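# Move deep-well plate into plate washer carrier

## Task

Take the deep-well plate from the shelved bench by the door and set it in the plate washer's carrier on the shelved bench by the window. It must lie flat on the carrier's floor, within the corner stops, with its labelled short edge at the carrier's A1 end. The plate must never touch the floor, or the task fails. Release it and move the robot away at the end. The robot must not topple or finish leaning, or the task fails. The plate must stay in place without the robot holding it.

## Robot and tools

Robot: a Hello Robot Stretch 4, a single-arm mobile manipulator. It has an omni-wheel base, a lift running up a mast, one arm that telescopes straight forward, a three-joint wrist and a two-finger gripper. It stands about 1.6 m tall, and its base rim lies within 0.23 m of the base origin. A loose object may occasionally get a short shove from outside.

Frames: the base frame sits on the floor below the base centre, with x ahead, y to the left and z up. hand_pose is reported in this frame as a point between the open fingertips; with all wrist joints at zero its axes line up with the base frame. The printed value may be somewhat off. The odometry frame is where the base frame stood when the scene began.

execute_actions: argument "actions" is a list holding exactly one action object (or empty, which only returns state and images). Optional "cameras" is a list of names from head_camera, head_left_camera, head_right_camera, wrist_camera, all; omitted, null or ["all"] gives every camera, [] gives none, and an unknown name rejects the call. An action contains "base", "joints", or both, plus optional "pace" and "contact_limits"; alternatively it contains only {"end_of_arm": "enable_torque"}, which re-powers any wrist or gripper motor that shut itself off so it holds its current spot. All motions in one action begin together and may finish at different moments.

"base" is an offset from the base's last reported position, with exactly one key: translate_m (metres, straight ahead positive, -2 to 2), strafe_m (metres sideways, left positive, -2 to 2) or rotate_rad (radians in place, counter-clockwise seen from above positive, -3.2 to 3.2).

"joints" is one object keyed by joint name, each value an absolute target: lift_m 0 to 1.2 m; arm_m 0 to 0.55 m of extension; wrist_yaw_rad -1.134 to 4.276 (0 points forward, positive turns left, 3.14 is folded back, above 3.4 the arm may block it); wrist_pitch_rad -1.117 to 4.259 (0 level, 1.57 pointing down); wrist_roll_rad -1.117 to 4.259 (0 keeps fingers level, positive turns clockwise viewed from behind the gripper); gripper_m -0.038 to 0.141 m, the fingertip gap (negative means fingers press together). Tolerances for done: lift and arm ±0.004, yaw ±0.02, pitch ±0.05, roll ±0.02, gripper ±0.004. A joint target outside its range is clipped and the result notes it; any other bad value or unknown key refuses the call entirely. Joints or base left out of an action may still be driving toward an earlier target without the status showing it. One action runs at most 15 s.

"pace" is "slow", "default", "fast" or "max": base speed 0.1/0.3/0.4/0.6 m/s and turning 1/2/3/4 rad/s; with lift_m over 0.2 these caps shrink, down to 0.3 m/s and 1 rad/s at 1.2. "contact_limits" takes only arm_m, a value 0 (gentlest) to 0.75 (firmest), default 0.5, setting how hard the arm may push before stopping.

wait: "seconds" 0 to 10; commands nothing and returns state and images. zoom_image: "camera" plus "region" [x0, y0, x1, y1] in pixels from the top-left of that camera's latest full image, at most 504 by 504. finished_scene: "scene" is the current scene's number; it ends the scene permanently and reports success.

Results: base_status and joint_status give how each motion ended. "done" (for the base it only means the wheels turned the commanded amount, slipping included); "off_target" (stopped short, may still push); "contact_stop_at_<key>" (hit something; that part goes slack, a slack lift may sag under load, slack wheels may roll); "limit_stop_at_<name>"; "limit_stop_at_tilt" (leaning over 6 degrees, lift, arm and wheels go slack and ignore commands until upright); "limit_stop_at_own_body" (self-collision guard, often with gripper tilted up and rolled; move away from the body); "torque_fault" (a wrist or gripper motor overloaded and went limp; send enable_torque). After a stop, remaining calls in that reply are skipped. on_its_own lists things not commanded by this call; "held at" is a held target, not the position. lidar_m: 12 distances in metres, one per 30-degree sector, first straight ahead, counting counter-clockwise (4th left, 7th behind, 10th right); "-" is nothing seen or closer than 0.25 m; it spans about 0.15 m up to robot height and misses clear items and thin legs. wrist_depth_mm: 7 by 7 grid of median depths in mm (100 to 2000), read from top left. base_odometry is wheel-based with heading -3.142 to 3.142; if turned_by_wheels and turned_by_imu disagree by over about 0.1 rad, the base slipped or hit something. base_tilt in degrees, forward and right positive. motor_effort in percent of maximum, peak in brackets; wheel effort positive turns the base right; a load in a level gripper pushes pitch effort away from 0.

Gripping: command a gap smaller than the object; lower values squeeze harder and pull it toward the wrist. Neither the gripper reading nor done proves a grasp; look for a gripper effort change. If fingertips jam on a surface, raise the lift.

Cameras: head_camera on the mast top looking forward and down (turn the base to aim it); head_left_camera and head_right_camera are fisheyes beside it looking steeper, showing base and arm; wrist_camera looks along the fingers. Calibration lines give K, distortion and T_world_to_cam from the base frame; small errors exist, larger for the wrist.

Avoid: dropping or sliding the plate, letting it reach the floor, slamming or hard pushing, driving or turning with over 1 kg held and arm_m above 0.2 (tipping risk, worse at fast paces), and strong pushes with the gripper high. To unfold at start, send lift_m 0.4 with wrist_yaw_rad 0 together.

Each tool is called after "Emit:" as a command line: name --argument value for each argument, lists and objects as JSON in quotes; but a table of rows of numbers goes row by row, as --pt "numbers of a row", without its own name.

## Session

Emit:
execute_actions --actions '[]'

Scene clock: 0.00 s.
base_odometry: x=+0.000 y=+0.000 heading=+0.000 (m, m, rad; odometry frame)
turned_by_wheels: +0.000 (rad since the last result)
turned_by_imu: +0.000 (rad since the last result)
base_tilt: forward=-1.1 right=+0.9 (deg)
lidar_m: 2.04 1.34 1.36 1.65 1.83 1.84 1.44 1.28 1.29 1.45 1.28 1.29
base_status: not commanded
joint_positions: lift_m=+0.202 arm_m=-0.001 wrist_yaw_rad=+3.116 wrist_pitch_rad=-0.006 wrist_roll_rad=+0.002 gripper_m=+0.057
joint_status: not commanded
motor_effort: lift_m=+20 arm_m=-1 wrist_yaw_rad=+2 wrist_pitch_rad=-7 wrist_roll_rad=-1 gripper_m=-5 wheel_0=+0 wheel_1=+0 wheel_2=+0 (%)
hand_pose: x=-0.1158 y=+0.0948 z=+0.3821 quat_wxyz=(+0.013, +0.003, +0.001, +1.000) (m; base frame)
wrist_depth_mm: - 145 - - - - - / - 141 - - - - - / - 119 165 - - - 1661 / - 134 202 - - - - / 141 1336 - - - - - / 1229 1397 221 1708 219 1708 1661 / 960 1025 976 162 976 1025 1078
pictures: head_camera, head_left_camera, head_right_camera, wrist_camera
Images, in order (width x height): head_camera 420x560, head_left_camera 420x672, head_right_camera 420x672, wrist_camera 616x392.

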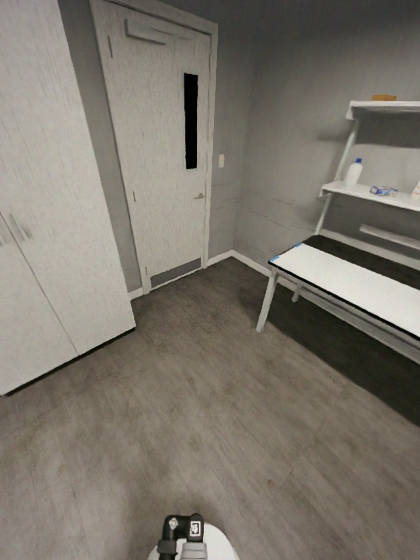

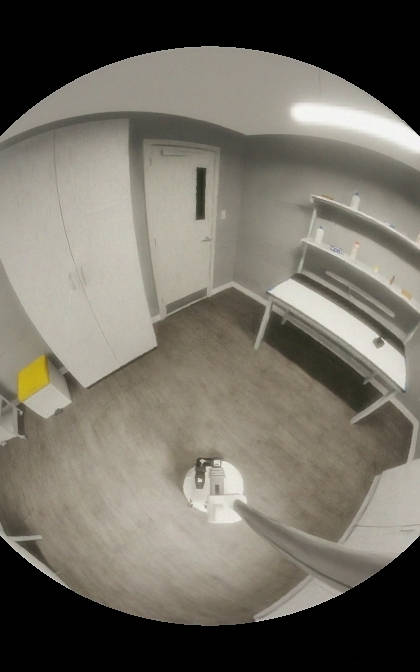

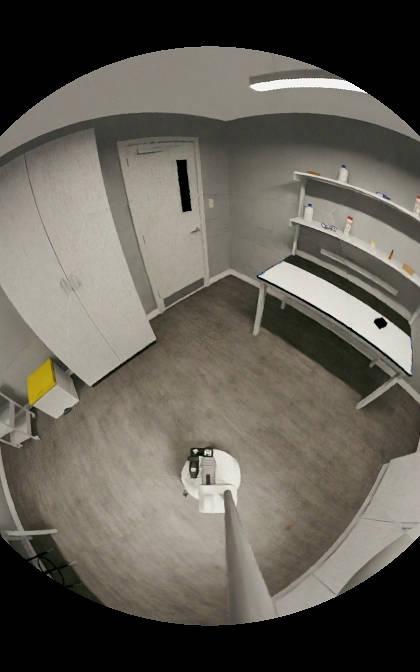

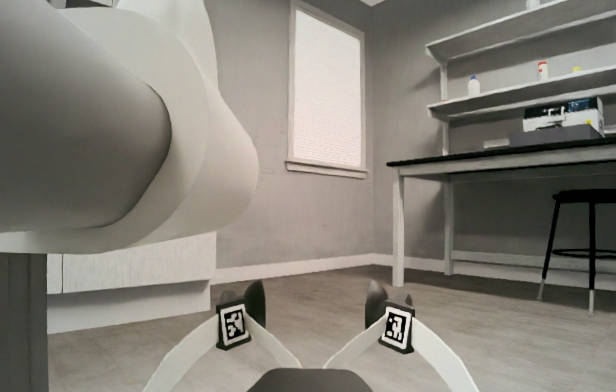

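Emit:
execute_actions --actions '[{"base":{"rotate_rad":2.5},"joints":{"lift_m":0.95,"wrist_yaw_rad":0,"gripper_m":0.14}}]' --cameras '["head_camera","wrist_camera"]'

Scene clock: 6.43 s.
base_odometry: x=+0.000 y=+0.000 heading=+2.500 (m, m, rad; odometry frame)
turned_by_wheels: +2.500 (rad since the last result)
turned_by_imu: +2.474 (rad since the last result)
base_tilt: forward=-1.1 right=+1.0 (deg)
lidar_m: 1.81 2.12 1.27 1.28 1.45 1.30 1.28 1.45 1.37 1.35 1.55 1.82
base_status: done
joint_positions: lift_m=+0.950 arm_m=-0.001 wrist_yaw_rad=+0.000 wrist_pitch_rad=-0.006 wrist_roll_rad=+0.002 gripper_m=+0.140
joint_status: all done
motor_effort: lift_m=+24(27) arm_m=-1(1) wrist_yaw_rad=+1(5) wrist_pitch_rad=-8(7) wrist_roll_rad=-1(1) gripper_m=+1(6) wheel_0=-2(6) wheel_1=-2(6) wheel_2=-2(9) (%)
hand_pose: x=+0.4589 y=-0.0873 z=+1.1295 quat_wxyz=(+1.000, +0.001, -0.003, +0.000) (m; base frame)
wrist_depth_mm: - - - - - - - / - - - - - - - / - - - - - - - / - - - - - - - / - - - 1983 - - - / - - 1756 1708 1618 - - / - - - 154 - - -
pictures: head_camera, wrist_camera
camera_calibration (this result's frames):
wrist_camera: T_world_to_cam=[[0.0174647, -0.999823, 0.00697574, -0.0997228], [0.0363524, -0.00633723, -0.999319, 1.18374], [0.999186, 0.0177063, 0.0362353, -0.276086], [0, 0, 0, 1]] pos_world=[0.234571, -0.087315, 1.19364]
Images, in order (width x height): head_camera 420x560, wrist_camera 616x392.

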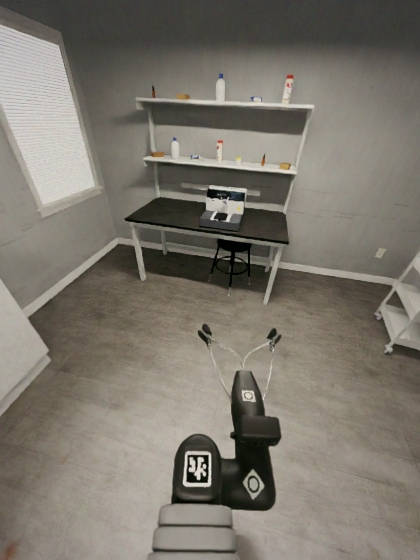

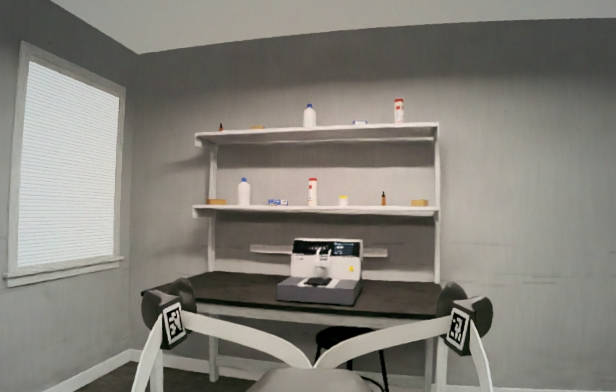

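Emit:
zoom_image --camera "head_camera" --region '[190,180,260,240]'

Emit:
execute_actions --actions '[{"base":{"rotate_rad":2.98},"joints":{"wrist_pitch_rad":0.6}}]' --cameras '["head_camera","wrist_camera"]'

Region (190, 180, 260, 240) of head_camera's 420x560 image, scaled by 7.200, with more detail than that image has; it fills the top 432 rows of this view, and the rest is white.

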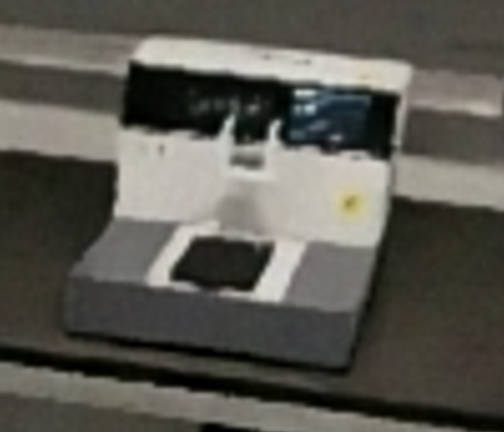

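Scene clock: 14.20 s.
base_odometry: x=+0.000 y=+0.000 heading=-0.804 (m, m, rad; odometry frame)
turned_by_wheels: +2.980 (rad since the last result)
turned_by_imu: +2.950 (rad since the last result)
base_tilt: forward=-1.0 right=+1.1 (deg)
lidar_m: 1.28 1.33 1.39 1.33 1.43 2.00 1.85 1.95 1.31 1.28 1.36 1.32
base_status: done
joint_positions: lift_m=+0.950 arm_m=-0.001 wrist_yaw_rad=+0.000 wrist_pitch_rad=+0.602 wrist_roll_rad=+0.002 gripper_m=+0.140
joint_status: all done
motor_effort: lift_m=+22(24) arm_m=-1(1) wrist_yaw_rad=+1(1) wrist_pitch_rad=-8(3) wrist_roll_rad=-1(0) gripper_m=+0(1) wheel_0=-2(6) wheel_1=-1(4) wheel_2=-1(7) (%)
hand_pose: x=+0.4082 y=-0.0874 z=+0.9647 quat_wxyz=(+0.955, +0.001, +0.296, +0.000) (m; base frame)
wrist_depth_mm: 1808 1756 1756 1756 1661 1708 1661 / 1921 1618 1397 1366 1430 1430 1756 / - 1255 - - - 1138 1983 / - - - 1983 1983 - - / 1708 1661 1756 1808 1756 1708 1708 / 1464 1397 1464 1430 1499 1336 1430 / 1281 1229 1255 154 1229 1205 1229
pictures: head_camera, wrist_camera
camera_calibration (this result's frames):
wrist_camera: T_world_to_cam=[[0.0181224, -0.999828, -0.00405294, -0.0873957], [-0.540701, -0.00639063, -0.84119, 1.10385], [0.841019, 0.0174358, -0.540724, 0.40166], [0, 0, 0, 1]] pos_world=[0.260634, -0.0873296, 1.14538]
Images, in order (width x height): head_camera 420x560, wrist_camera 616x392.

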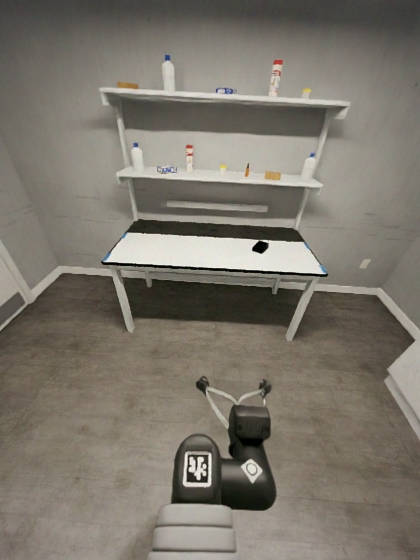

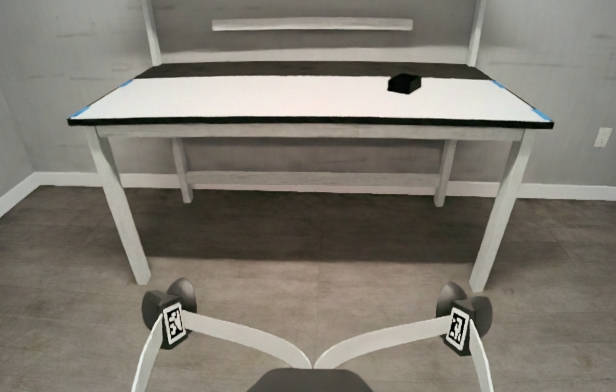

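Emit:
execute_actions --actions '[{"base":{"translate_m":0.9},"joints":{"lift_m":1.1,"wrist_pitch_rad":1.57}}]' --cameras '[]'

Emit:
execute_actions --actions '[{"base":{"strafe_m":-0.32},"joints":{"arm_m":0.4}}]'

Scene clock: 23.53 s.
base_odometry: x=+0.625 y=-0.648 heading=-0.804 (m, m, rad; odometry frame)
turned_by_wheels: +0.000 (rad since the last result)
turned_by_imu: +0.000 (rad since the last result)
base_tilt: forward=-1.1 right=+1.2 (deg)
lidar_m: 0.38 0.39 0.58 1.49 1.40 2.09 3.55 1.81 1.37 1.33 0.55 0.39
base_status: done
joint_positions: lift_m=+1.100 arm_m=-0.001 wrist_yaw_rad=+0.000 wrist_pitch_rad=+1.570 wrist_roll_rad=+0.002 gripper_m=+0.140
joint_status: all done
motor_effort: lift_m=+23(28) arm_m=-1(1) wrist_yaw_rad=+2(2) wrist_pitch_rad=+0(3) wrist_roll_rad=-2(2) gripper_m=+0(0) wheel_0=+2(7) wheel_1=+1(7) wheel_2=-1(11) (%)
hand_pose: x=+0.1706 y=-0.0874 z=+0.9894 quat_wxyz=(+0.707, +0.001, +0.707, -0.001) (m; base frame)
wrist_depth_mm: 473 473 462 462 459 455 452 / 473 469 473 473 462 452 452 / 1281 1229 1229 1255 1255 1229 1205 / 1255 1281 1255 1229 1229 1205 1182 / 1255 1281 1229 1008 1205 1229 1182 / 1255 1229 991 991 1205 1205 1205 / 1229 1205 1229 155 1229 1182 1182
pictures: none
No camera images: the call's "cameras" was empty. Leave "cameras" out to get every camera's image.

Scene clock: 25.93 s.
base_odometry: x=+0.394 y=-0.870 heading=-0.804 (m, m, rad; odometry frame)
turned_by_wheels: +0.000 (rad since the last result)
turned_by_imu: +0.000 (rad since the last result)
base_tilt: forward=-1.0 right=+1.2 (deg)
lidar_m: 0.38 0.38 0.56 1.70 1.73 2.49 3.46 1.40 1.04 0.99 0.54 0.39
base_status: done
joint_positions: lift_m=+1.100 arm_m=+0.399 wrist_yaw_rad=+0.000 wrist_pitch_rad=+1.570 wrist_roll_rad=+0.002 gripper_m=+0.140
joint_status: all done
motor_effort: lift_m=+23(23) arm_m=+6(7) wrist_yaw_rad=+1(1) wrist_pitch_rad=-1(0) wrist_roll_rad=-2(2) gripper_m=+0(0) wheel_0=-1(9) wheel_1=+1(6) wheel_2=-1(1) (%)
hand_pose: x=+0.5701 y=-0.0874 z=+0.9894 quat_wxyz=(+0.707, +0.001, +0.707, -0.001) (m; base frame)
wrist_depth_mm: 477 469 462 459 455 455 452 / 473 462 462 459 452 452 445 / 466 459 455 433 452 449 445 / 462 459 452 449 449 442 442 / 459 455 452 452 442 442 439 / 455 449 445 449 442 436 436 / 452 452 445 154 439 433 433
pictures: head_camera, head_left_camera, head_right_camera, wrist_camera
camera_calibration (this result's frames):
wrist_camera: T_world_to_cam=[[0.00703094, -0.999828, -0.0171639, -0.0709524], [-0.999486, -0.00648963, -0.0313917, 0.672523], [0.0312749, 0.0173758, -0.99936, 1.19428], [0, 0, 0, 1]] pos_world=[0.635326, -0.0873273, 1.21341]
Images, in order (width x height): head_camera 420x560, head_left_camera 420x672, head_right_camera 420x672, wrist_camera 616x392.

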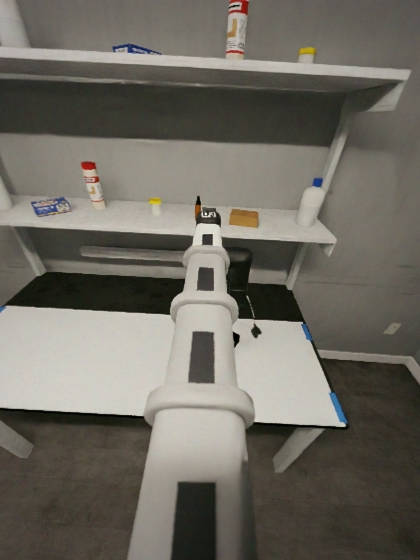

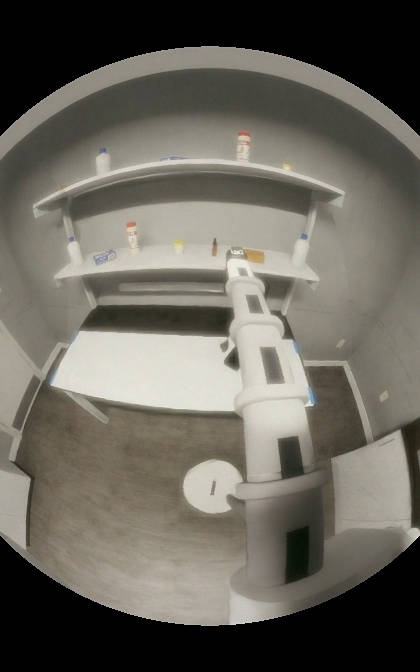

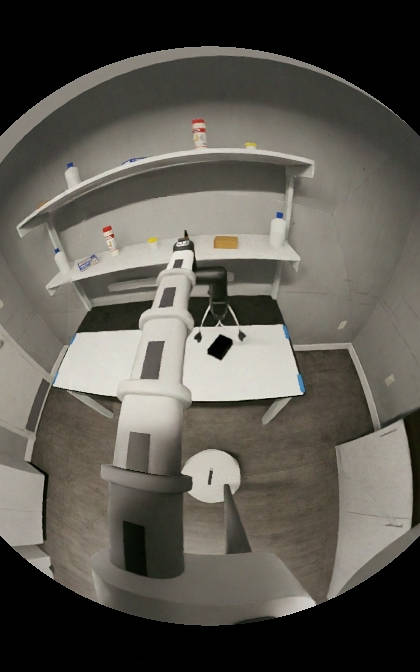

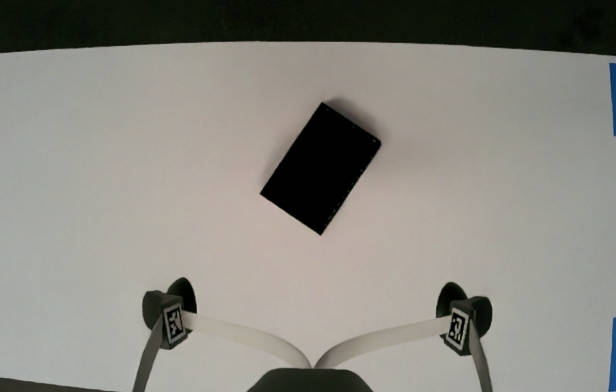

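Emit:
execute_actions --actions '[{"joints":{"arm_m":0.51,"wrist_roll_rad":0.59,"lift_m":0.98}}]' --cameras '["head_right_camera","wrist_camera"]'

Emit:
zoom_image --camera "head_right_camera" --region '[170,290,270,380]'

Scene clock: 31.40 s.
base_odometry: x=+0.394 y=-0.870 heading=-0.804 (m, m, rad; odometry frame)
turned_by_wheels: +0.000 (rad since the last result)
turned_by_imu: -0.001 (rad since the last result)
base_tilt: forward=-1.1 right=+1.1 (deg)
lidar_m: 0.37 0.40 0.55 1.70 1.73 2.48 3.46 1.38 1.05 0.99 0.54 0.39
base_status: not commanded
joint_positions: lift_m=+0.980 arm_m=+0.509 wrist_yaw_rad=+0.000 wrist_pitch_rad=+1.570 wrist_roll_rad=+0.590 gripper_m=+0.140
joint_status: all done
motor_effort: lift_m=+15(25) arm_m=+6(7) wrist_yaw_rad=+1(1) wrist_pitch_rad=-1(1) wrist_roll_rad=+0(4) gripper_m=+1(0) wheel_0=-1(1) wheel_1=+1(1) wheel_2=-1(1) (%)
hand_pose: x=+0.6801 y=-0.0874 z=+0.8701 quat_wxyz=(+0.677, +0.206, +0.676, -0.205) (m; base frame)
wrist_depth_mm: 345 343 340 338 334 332 332 / 343 340 338 334 332 330 329 / 342 340 336 334 329 327 329 / 340 334 334 330 329 327 324 / 336 332 330 291 325 325 322 / 332 330 327 291 325 322 322 / 330 330 329 154 322 320 320
pictures: head_right_camera, wrist_camera
camera_calibration (this result's frames):
wrist_camera: T_world_to_cam=[[-0.548207, -0.836157, -0.0176396, 0.318565], [-0.835577, 0.548486, -0.0312149, 0.715597], [0.0357756, -0.00237298, -0.999357, 1.06681], [0, 0, 0, 1]] pos_world=[0.734411, -0.123593, 1.09408]
Images, in order (width x height): head_right_camera 420x672, wrist_camera 616x392.

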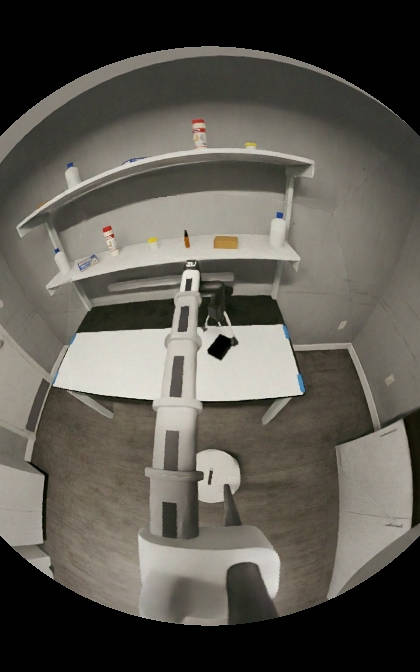

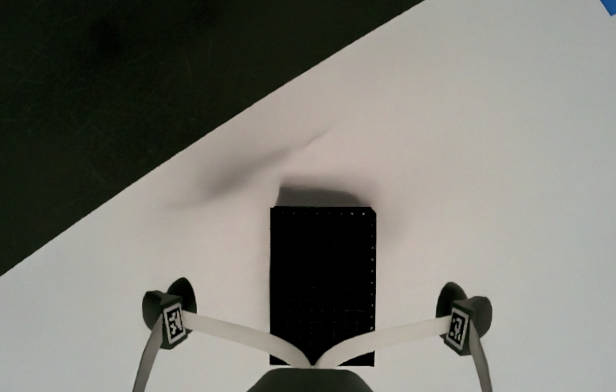

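Region (170, 290, 270, 380) of head_right_camera's 420x672 image, scaled by 5.040, with more detail than that image has; it fills the top 454 rows of this view, and the rest is white.

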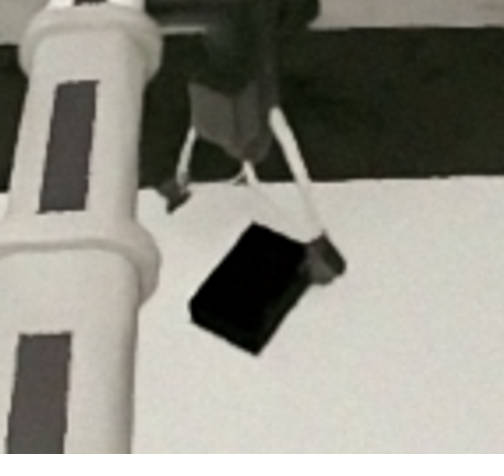

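Emit:
execute_actions --actions '[{"joints":{"lift_m":0.897}}]' --cameras '["head_right_camera","wrist_camera"]'

Emit:
execute_actions --actions '[{"joints":{"gripper_m":0.045}}]' --cameras '["wrist_camera"]'

Emit:
execute_actions --actions '[{"joints":{"lift_m":1.0}}]' --cameras '["head_right_camera","wrist_camera"]'

Scene clock: 36.60 s.
base_odometry: x=+0.394 y=-0.870 heading=-0.804 (m, m, rad; odometry frame)
turned_by_wheels: +0.000 (rad since the last result)
turned_by_imu: -0.001 (rad since the last result)
base_tilt: forward=-1.1 right=+1.0 (deg)
lidar_m: 0.37 0.40 0.57 1.71 1.74 2.49 3.46 1.40 1.04 1.00 0.54 0.40
base_status: not commanded
joint_positions: lift_m=+0.897 arm_m=+0.509 wrist_yaw_rad=+0.000 wrist_pitch_rad=+1.570 wrist_roll_rad=+0.590 gripper_m=+0.140
joint_status: all done
motor_effort: lift_m=+15(13) arm_m=+6(6) wrist_yaw_rad=+1(2) wrist_pitch_rad=-2(1) wrist_roll_rad=+1(0) gripper_m=+2(0) wheel_0=-1(1) wheel_1=+1(1) wheel_2=-1(1) (%)
hand_pose: x=+0.6801 y=-0.0874 z=+0.7871 quat_wxyz=(+0.677, +0.206, +0.676, -0.205) (m; base frame)
wrist_depth_mm: 257 256 255 252 250 248 247 / 257 254 252 251 250 248 246 / 255 250 250 249 247 245 245 / 252 251 248 247 246 244 243 / 250 249 247 236 222 243 242 / 248 248 214 208 208 240 240 / 248 247 244 155 206 239 239
pictures: head_right_camera, wrist_camera
camera_calibration (this result's frames):
wrist_camera: T_world_to_cam=[[-0.548207, -0.836157, -0.0176394, 0.317102], [-0.835577, 0.548485, -0.0312147, 0.713008], [0.0357753, -0.00237297, -0.999357, 0.98387], [0, 0, 0, 1]] pos_world=[0.734413, -0.123593, 1.01109]
Images, in order (width x height): head_right_camera 420x672, wrist_camera 616x392.

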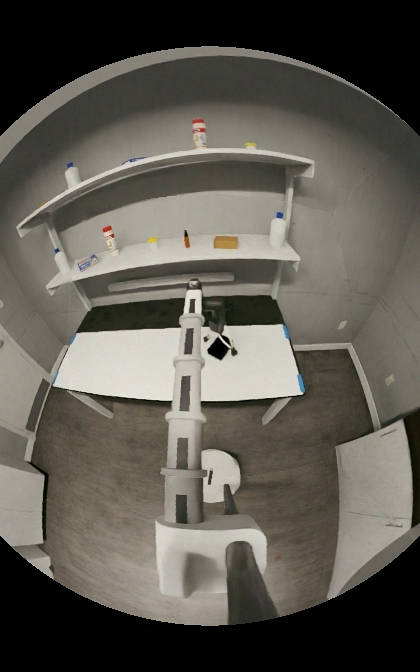

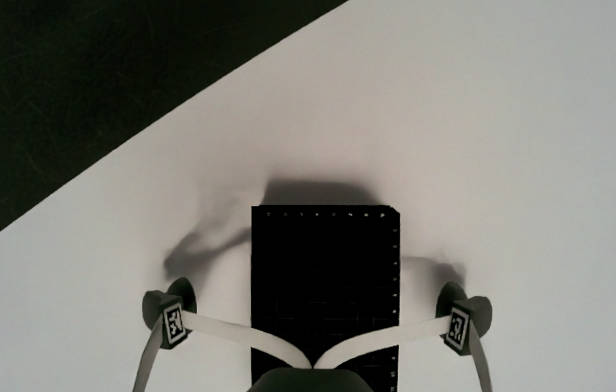

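Scene clock: 38.57 s.
base_odometry: x=+0.394 y=-0.870 heading=-0.804 (m, m, rad; odometry frame)
turned_by_wheels: +0.000 (rad since the last result)
turned_by_imu: +0.000 (rad since the last result)
base_tilt: forward=-1.0 right=+1.1 (deg)
lidar_m: 0.37 0.38 0.55 1.70 1.72 2.47 3.45 1.40 1.05 1.01 0.55 0.40
base_status: not commanded
joint_positions: lift_m=+0.897 arm_m=+0.509 wrist_yaw_rad=+0.000 wrist_pitch_rad=+1.570 wrist_roll_rad=+0.590 gripper_m=+0.045
joint_status: all done
motor_effort: lift_m=+15(15) arm_m=+6(6) wrist_yaw_rad=+1(2) wrist_pitch_rad=+0(2) wrist_roll_rad=+0(1) gripper_m=-18(18) wheel_0=-1(1) wheel_1=+1(1) wheel_2=-1(1) (%)
hand_pose: x=+0.6801 y=-0.0874 z=+0.7871 quat_wxyz=(+0.677, +0.206, +0.676, -0.205) (m; base frame)
wrist_depth_mm: 257 256 254 252 250 249 247 / 256 255 252 251 249 247 246 / 254 251 251 249 247 246 244 / 252 249 248 246 246 245 244 / 250 249 247 212 243 243 241 / 249 247 198 200 200 240 239 / 248 246 243 196 190 238 239
pictures: wrist_camera
camera_calibration (this result's frames):
wrist_camera: T_world_to_cam=[[-0.548207, -0.836157, -0.0176249, 0.317087], [-0.835578, 0.548486, -0.0311924, 0.712985], [0.0357488, -0.00237297, -0.999358, 0.983889], [0, 0, 0, 1]] pos_world=[0.734412, -0.123593, 1.01109]
Images, in order (width x height): wrist_camera 616x392.

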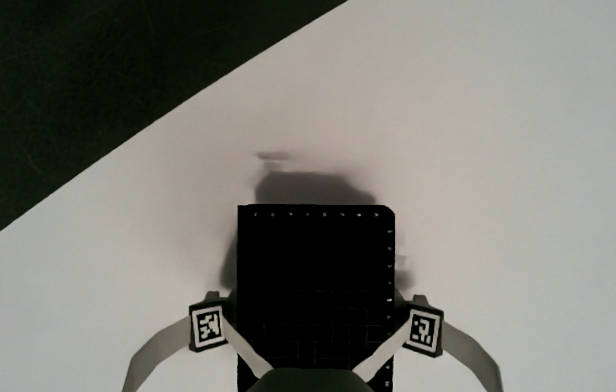

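Scene clock: 40.03 s.
base_odometry: x=+0.394 y=-0.870 heading=-0.804 (m, m, rad; odometry frame)
turned_by_wheels: +0.000 (rad since the last result)
turned_by_imu: +0.000 (rad since the last result)
base_tilt: forward=-1.0 right=+1.1 (deg)
lidar_m: 0.37 0.39 0.56 1.71 1.74 2.49 3.42 1.38 1.05 0.99 0.54 0.40
base_status: not commanded
joint_positions: lift_m=+1.000 arm_m=+0.509 wrist_yaw_rad=+0.000 wrist_pitch_rad=+1.570 wrist_roll_rad=+0.590 gripper_m=+0.045
joint_status: all done
motor_effort: lift_m=+24(22) arm_m=+6(6) wrist_yaw_rad=+2(1) wrist_pitch_rad=+0(1) wrist_roll_rad=+0(0) gripper_m=-19(20) wheel_0=-1(1) wheel_1=+1(1) wheel_2=-1(1) (%)
hand_pose: x=+0.6801 y=-0.0874 z=+0.8893 quat_wxyz=(+0.677, +0.206, +0.676, -0.205) (m; base frame)
wrist_depth_mm: 364 362 359 357 353 353 351 / 364 359 357 353 353 349 347 / 359 357 355 353 351 347 347 / 355 353 351 347 347 343 345 / 353 353 349 211 345 343 342 / 351 349 200 200 200 340 340 / 347 347 347 196 189 340 338
pictures: head_right_camera, wrist_camera
camera_calibration (this result's frames):
wrist_camera: T_world_to_cam=[[-0.548208, -0.836157, -0.0176159, 0.318879], [-0.835578, 0.548486, -0.0311788, 0.716159], [0.0357324, -0.00237298, -0.999359, 1.08603], [0, 0, 0, 1]] pos_world=[0.734413, -0.123593, 1.11328]
Images, in order (width x height): head_right_camera 420x672, wrist_camera 616x392.

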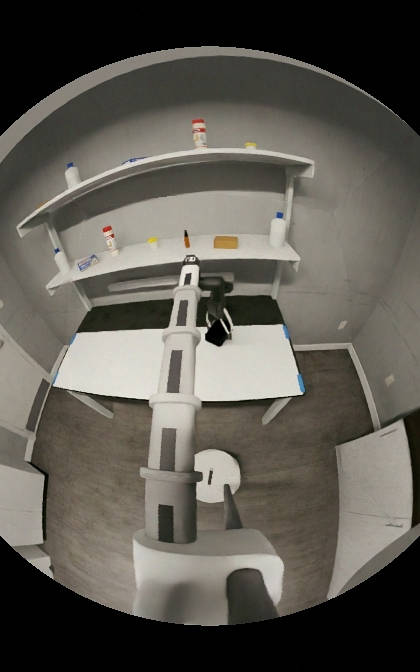

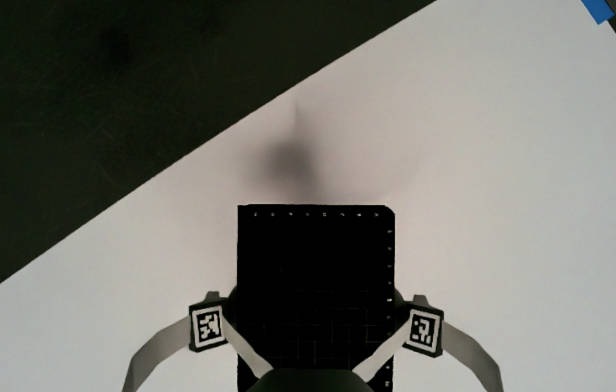

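Emit:
execute_actions --actions '[{"base":{"translate_m":-1.2},"joints":{"arm_m":0.1,"lift_m":1.15,"wrist_roll_rad":3.14}}]' --cameras '["head_right_camera"]'

Emit:
execute_actions --actions '[{"base":{"rotate_rad":3.17},"pace":"slow"}]' --cameras '["head_camera"]'

Emit:
execute_actions --actions '[{"base":{"translate_m":1.0},"joints":{"arm_m":0.0,"wrist_roll_rad":0}}]'

Scene clock: 49.60 s.
base_odometry: x=-0.439 y=-0.006 heading=-0.804 (m, m, rad; odometry frame)
turned_by_wheels: +0.000 (rad since the last result)
turned_by_imu: -0.003 (rad since the last result)
base_tilt: forward=-1.0 right=+1.1 (deg)
lidar_m: 1.57 1.65 1.75 1.68 1.80 1.58 1.55 1.67 0.99 0.93 1.00 1.39
base_status: done
joint_positions: lift_m=+1.150 arm_m=+0.101 wrist_yaw_rad=+0.000 wrist_pitch_rad=+1.570 wrist_roll_rad=+3.140 gripper_m=+0.045
joint_status: all done
motor_effort: lift_m=+24(28) arm_m=-5(7) wrist_yaw_rad=+2(1) wrist_pitch_rad=-1(2) wrist_roll_rad=+1(4) gripper_m=-18(21) wheel_0=-1(6) wheel_1=+0(5) wheel_2=-2(10) (%)
hand_pose: x=+0.2721 y=-0.0874 z=+1.0393 quat_wxyz=(+0.001, +0.707, +0.001, -0.707) (m; base frame)
wrist_depth_mm: 1138 1336 1336 1308 1336 1281 1255 / 1182 1336 1308 1336 1281 1308 1281 / 1255 1336 1336 1078 1078 1281 1255 / 1255 1308 1336 1078 1078 1281 1255 / 1281 1308 1281 212 1255 1255 1255 / 1308 1255 198 200 200 1229 1229 / 1255 1255 1229 196 190 1205 1255
pictures: head_right_camera
Images, in order (width x height): head_right_camera 420x672.

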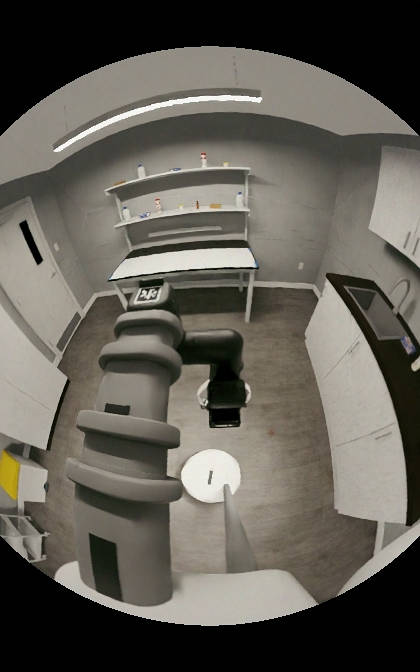

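Scene clock: 54.07 s.
base_odometry: x=-0.439 y=-0.006 heading=+2.366 (m, m, rad; odometry frame)
turned_by_wheels: +3.170 (rad since the last result)
turned_by_imu: +3.138 (rad since the last result)
base_tilt: forward=-1.1 right=+1.0 (deg)
lidar_m: 1.54 1.67 0.97 0.93 1.02 1.50 1.57 1.68 1.75 1.70 1.83 1.57
base_status: done
joint_positions: lift_m=+1.150 arm_m=+0.101 wrist_yaw_rad=+0.000 wrist_pitch_rad=+1.570 wrist_roll_rad=+3.140 gripper_m=+0.045
joint_status: not commanded
motor_effort: lift_m=+24(25) arm_m=-6(6) wrist_yaw_rad=+2(2) wrist_pitch_rad=+0(0) wrist_roll_rad=+0(1) gripper_m=-19(19) wheel_0=-1(7) wheel_1=-2(5) wheel_2=-2(5) (%)
hand_pose: x=+0.2722 y=-0.0874 z=+1.0393 quat_wxyz=(+0.001, +0.707, +0.001, -0.707) (m; base frame)
wrist_depth_mm: 1366 1336 1308 1336 1336 1336 1281 / 1308 1336 1281 1308 1308 1308 1308 / 1308 1308 1336 1078 1060 1281 1255 / 1308 1308 1308 1078 1060 1255 1255 / 1308 1308 1281 212 1255 1255 1255 / 1281 1281 199 200 199 1229 1255 / 1255 1281 1281 196 190 1229 1205
pictures: head_camera
Images, in order (width x height): head_camera 420x560.

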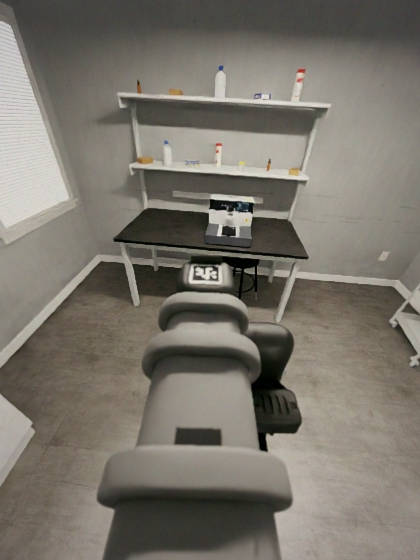

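Scene clock: 58.87 s.
base_odometry: x=-1.152 y=+0.694 heading=+2.366 (m, m, rad; odometry frame)
turned_by_wheels: +0.000 (rad since the last result)
turned_by_imu: +0.000 (rad since the last result)
base_tilt: forward=-1.0 right=+1.0 (deg)
lidar_m: 0.55 0.61 0.89 1.44 1.02 1.35 3.39 2.37 1.83 1.73 0.75 0.56
base_status: done
joint_positions: lift_m=+1.150 arm_m=+0.001 wrist_yaw_rad=+0.000 wrist_pitch_rad=+1.570 wrist_roll_rad=+0.000 gripper_m=+0.045
joint_status: all done
motor_effort: lift_m=+24(25) arm_m=-6(6) wrist_yaw_rad=+2(2) wrist_pitch_rad=-2(2) wrist_roll_rad=-2(5) gripper_m=-18(20) wheel_0=+0(5) wheel_1=+1(4) wheel_2=+0(10) (%)
hand_pose: x=+0.1721 y=-0.0874 z=+1.0393 quat_wxyz=(+0.707, +0.000, +0.707, +0.000) (m; base frame)
wrist_depth_mm: 1182 1366 1336 1281 1336 1336 1281 / 1336 1336 1308 1281 1308 1281 1025 / 1308 1336 1281 1281 1281 1255 1255 / 1366 1336 1281 1281 1255 1255 1255 / 1308 1281 1281 212 1255 1281 1255 / 1308 1281 198 200 200 1255 1255 / 1281 1281 1281 195 190 1229 1229
pictures: head_camera, head_left_camera, head_right_camera, wrist_camera
camera_calibration (this result's frames):
wrist_camera: T_world_to_cam=[[0.0086637, -0.999815, -0.0171628, -0.0675785], [-0.999476, -0.00812298, -0.0313279, 0.276111], [0.0311827, 0.0174252, -0.999362, 1.25665], [0, 0, 0, 1]] pos_world=[0.237366, -0.0872204, 1.26334]
Images, in order (width x height): head_camera 420x560, head_left_camera 420x672, head_right_camera 420x672, wrist_camera 616x392.

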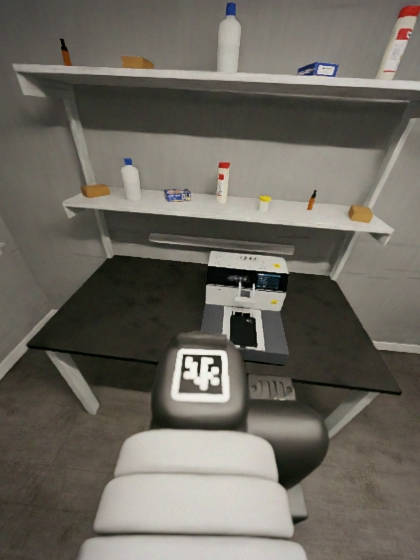

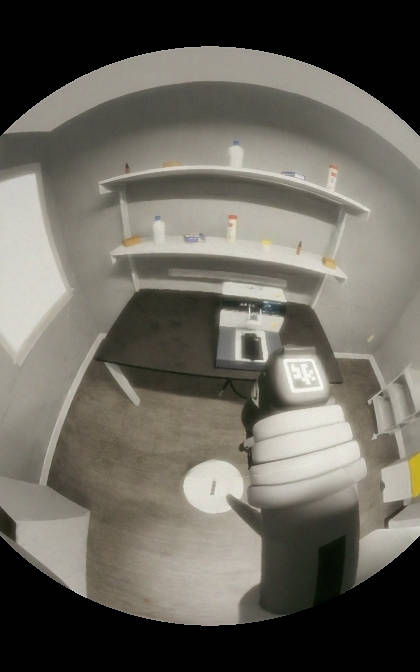

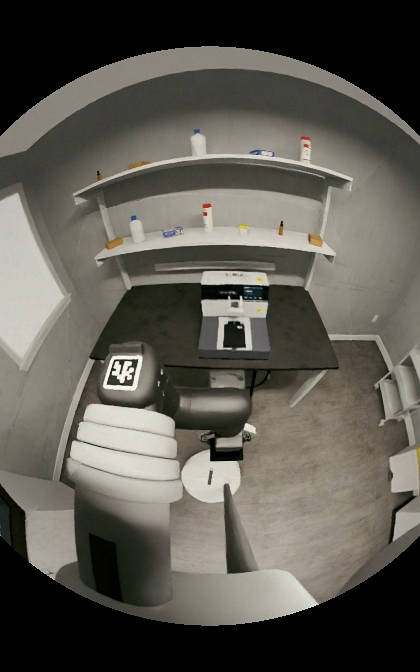

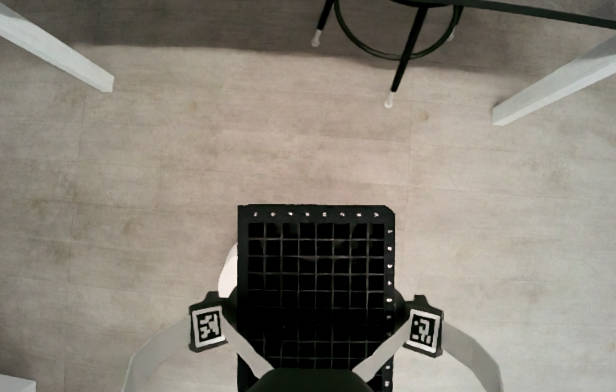

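Emit:
zoom_image --camera "head_camera" --region '[195,270,295,370]'

Emit:
execute_actions --actions '[{"base":{"rotate_rad":-0.1},"joints":{"arm_m":0.4}}]' --cameras '["head_right_camera","wrist_camera"]'

Region (195, 270, 295, 370) of head_camera's 420x560 image, scaled by 5.040, with more detail than that image has.

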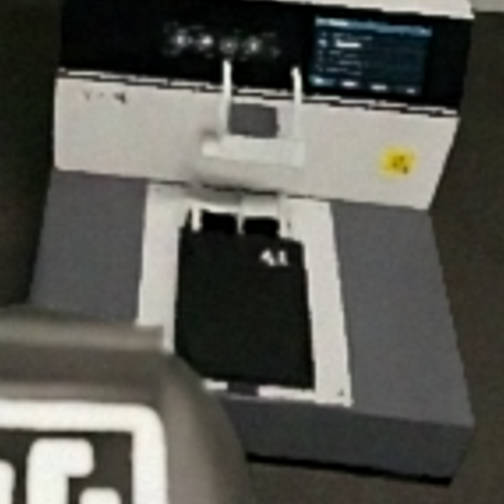

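Scene clock: 63.97 s.
base_odometry: x=-1.152 y=+0.694 heading=+2.266 (m, m, rad; odometry frame)
turned_by_wheels: -0.099 (rad since the last result)
turned_by_imu: -0.099 (rad since the last result)
base_tilt: forward=-1.1 right=+1.0 (deg)
lidar_m: 0.54 0.58 0.80 1.50 1.00 1.22 3.32 2.66 1.87 1.73 0.80 0.59
base_status: done
joint_positions: lift_m=+1.150 arm_m=+0.399 wrist_yaw_rad=+0.000 wrist_pitch_rad=+1.570 wrist_roll_rad=+0.000 gripper_m=+0.045
joint_status: all done
motor_effort: lift_m=+24(23) arm_m=+6(6) wrist_yaw_rad=+1(1) wrist_pitch_rad=-1(1) wrist_roll_rad=-2(2) gripper_m=-19(18) wheel_0=+2(5) wheel_1=+3(6) wheel_2=+2(6) (%)
hand_pose: x=+0.5701 y=-0.0874 z=+1.0393 quat_wxyz=(+0.707, +0.000, +0.707, +0.000) (m; base frame)
wrist_depth_mm: 525 517 430 343 424 500 500 / 517 517 430 413 427 500 496 / 521 504 427 410 418 496 496 / 517 512 427 404 415 488 492 / 1336 512 504 211 496 496 1255 / 1308 1308 199 200 199 1255 1255 / 1281 1281 1229 196 190 1255 1205
pictures: head_right_camera, wrist_camera
camera_calibration (this result's frames):
wrist_camera: T_world_to_cam=[[0.00919506, -0.99981, -0.0171619, -0.07133], [-0.999469, -0.00865284, -0.0314053, 0.673933], [0.0312508, 0.0174415, -0.999359, 1.2442], [0, 0, 0, 1]] pos_world=[0.635349, -0.0871858, 1.26334]
Images, in order (width x height): head_right_camera 420x672, wrist_camera 616x392.

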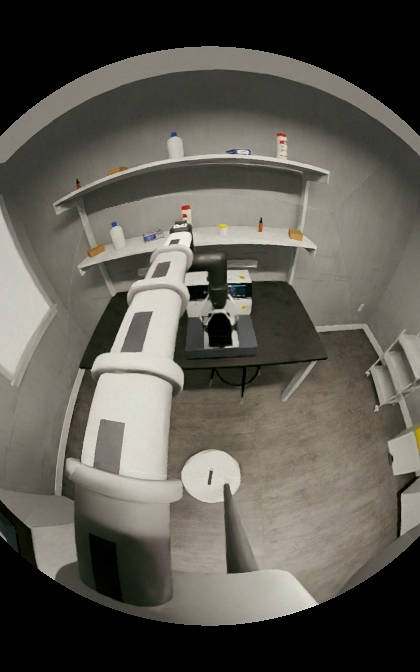

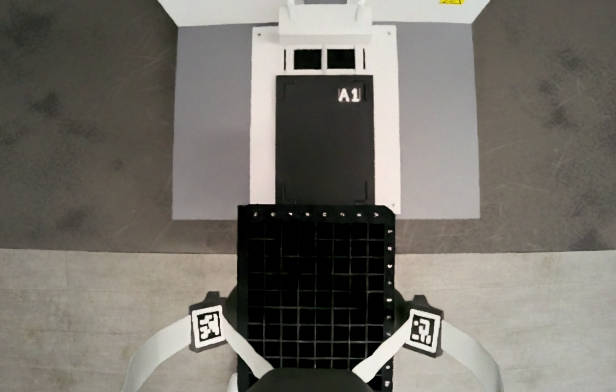

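Emit:
zoom_image --camera "head_right_camera" --region '[190,300,250,360]'

Emit:
execute_actions --actions '[{"base":{"strafe_m":-0.012},"joints":{"arm_m":0.5,"lift_m":1.04}}]' --cameras '["head_right_camera","wrist_camera"]'

Region (190, 300, 250, 360) of head_right_camera's 420x672 image, scaled by 8.400, with more detail than that image has.

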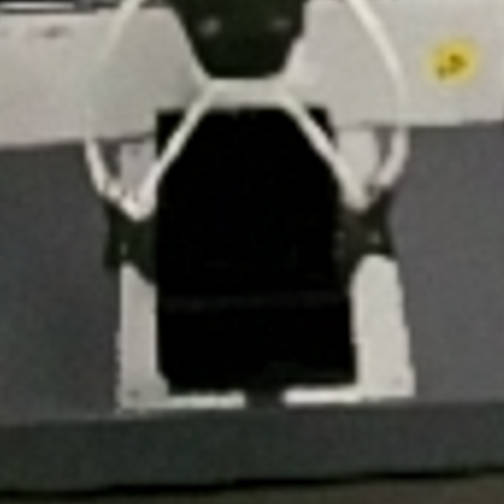

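Scene clock: 69.67 s.
base_odometry: x=-1.143 y=+0.702 heading=+2.266 (m, m, rad; odometry frame)
turned_by_wheels: +0.000 (rad since the last result)
turned_by_imu: -0.001 (rad since the last result)
base_tilt: forward=-1.1 right=+1.1 (deg)
lidar_m: 0.55 0.58 0.81 1.51 1.04 1.25 3.28 2.67 1.87 1.69 0.78 0.57
base_status: done
joint_positions: lift_m=+1.040 arm_m=+0.499 wrist_yaw_rad=+0.000 wrist_pitch_rad=+1.570 wrist_roll_rad=+0.000 gripper_m=+0.045
joint_status: all done
motor_effort: lift_m=+15(21) arm_m=+6(7) wrist_yaw_rad=+1(1) wrist_pitch_rad=+0(3) wrist_roll_rad=-2(2) gripper_m=-18(18) wheel_0=+1(9) wheel_1=-1(6) wheel_2=+0(3) (%)
hand_pose: x=+0.6701 y=-0.0874 z=+0.9301 quat_wxyz=(+0.707, +0.000, +0.707, +0.000) (m; base frame)
wrist_depth_mm: 407 247 245 209 244 247 251 / 407 319 315 220 312 309 389 / 404 317 315 312 310 307 387 / 402 317 312 294 307 307 382 / 399 314 312 211 304 303 379 / 397 312 198 200 200 300 382 / 1182 394 389 196 190 379 750
pictures: head_right_camera, wrist_camera
camera_calibration (this result's frames):
wrist_camera: T_world_to_cam=[[0.00909516, -0.999811, -0.0171625, -0.0740569], [-0.999472, -0.00855419, -0.0313347, 0.770358], [0.031182, 0.0174384, -0.999362, 1.13193], [0, 0, 0, 1]] pos_world=[0.735329, -0.0871922, 1.15407]
Images, in order (width x height): head_right_camera 420x672, wrist_camera 616x392.

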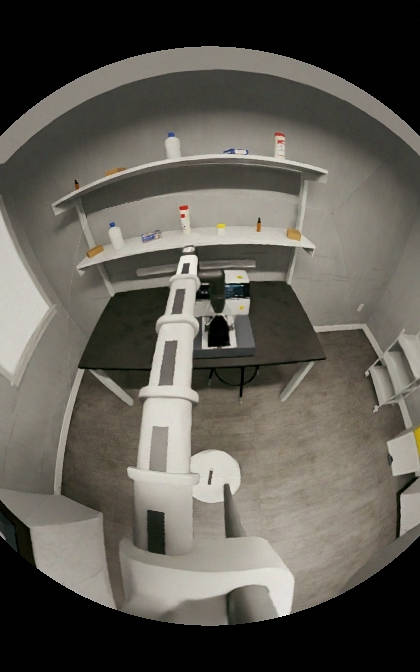

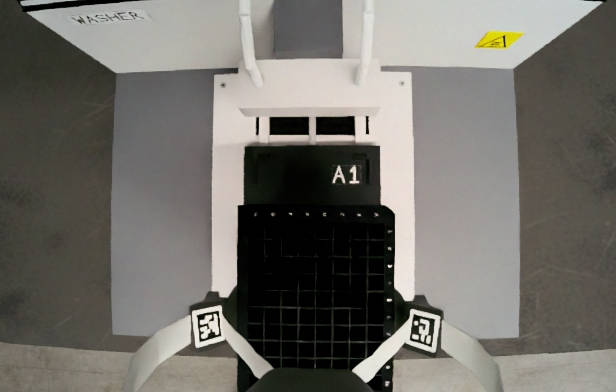

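Emit:
zoom_image --camera "wrist_camera" --region '[220,130,420,240]'

Region (220, 130, 420, 240) of wrist_camera's 616x392 image, scaled by 2.520; it fills the top 277 rows of this view, and the rest is white.

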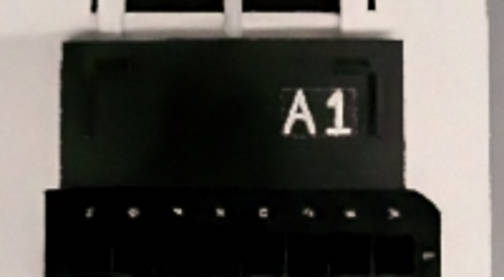

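Emit:
execute_actions --actions '[{"base":{"strafe_m":0.003},"joints":{"arm_m":0.524,"lift_m":1.003}}]' --cameras '["wrist_camera"]'

Emit:
zoom_image --camera "wrist_camera" --region '[220,150,420,260]'

Scene clock: 75.57 s.
base_odometry: x=-1.146 y=+0.700 heading=+2.266 (m, m, rad; odometry frame)
turned_by_wheels: +0.000 (rad since the last result)
turned_by_imu: -0.001 (rad since the last result)
base_tilt: forward=-1.2 right=+1.1 (deg)
lidar_m: 0.55 0.60 0.77 1.51 1.02 1.21 3.28 2.68 1.87 1.70 0.82 0.59
base_status: done
joint_positions: lift_m=+1.003 arm_m=+0.523 wrist_yaw_rad=+0.000 wrist_pitch_rad=+1.570 wrist_roll_rad=+0.000 gripper_m=+0.045
joint_status: all done
motor_effort: lift_m=+15(21) arm_m=+6(6) wrist_yaw_rad=+2(2) wrist_pitch_rad=+1(1) wrist_roll_rad=-1(2) gripper_m=-20(18) wheel_0=+0(5) wheel_1=+0(2) wheel_2=+0(0) (%)
hand_pose: x=+0.6941 y=-0.0874 z=+0.8931 quat_wxyz=(+0.707, +0.000, +0.707, +0.000) (m; base frame)
wrist_depth_mm: 199 200 197 170 196 200 - / 368 279 262 181 245 271 349 / 364 278 277 195 273 271 349 / 364 278 276 258 270 270 307 / 362 277 273 211 270 266 304 / 357 273 198 200 200 266 265 / 357 274 271 196 190 264 303
pictures: wrist_camera
camera_calibration (this result's frames):
wrist_camera: T_world_to_cam=[[0.0090572, -0.999812, -0.0171626, -0.0748838], [-0.999473, -0.00851642, -0.0313246, 0.793167], [0.0311725, 0.0174373, -0.999362, 1.09421], [0, 0, 0, 1]] pos_world=[0.759318, -0.0871947, 1.11707]
Images, in order (width x height): wrist_camera 616x392.

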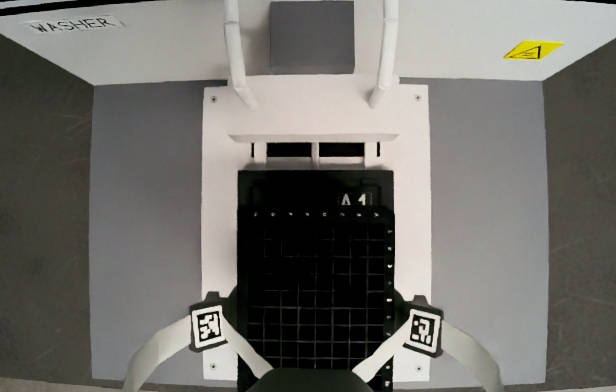

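Region (220, 150, 420, 260) of wrist_camera's 616x392 image, scaled by 2.520; it fills the top 277 rows of this view, and the rest is white.

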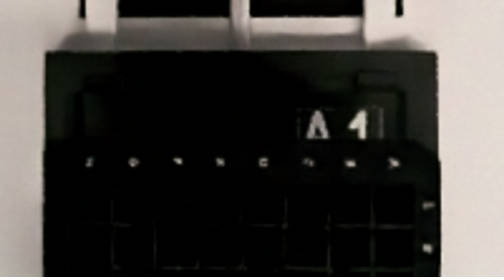

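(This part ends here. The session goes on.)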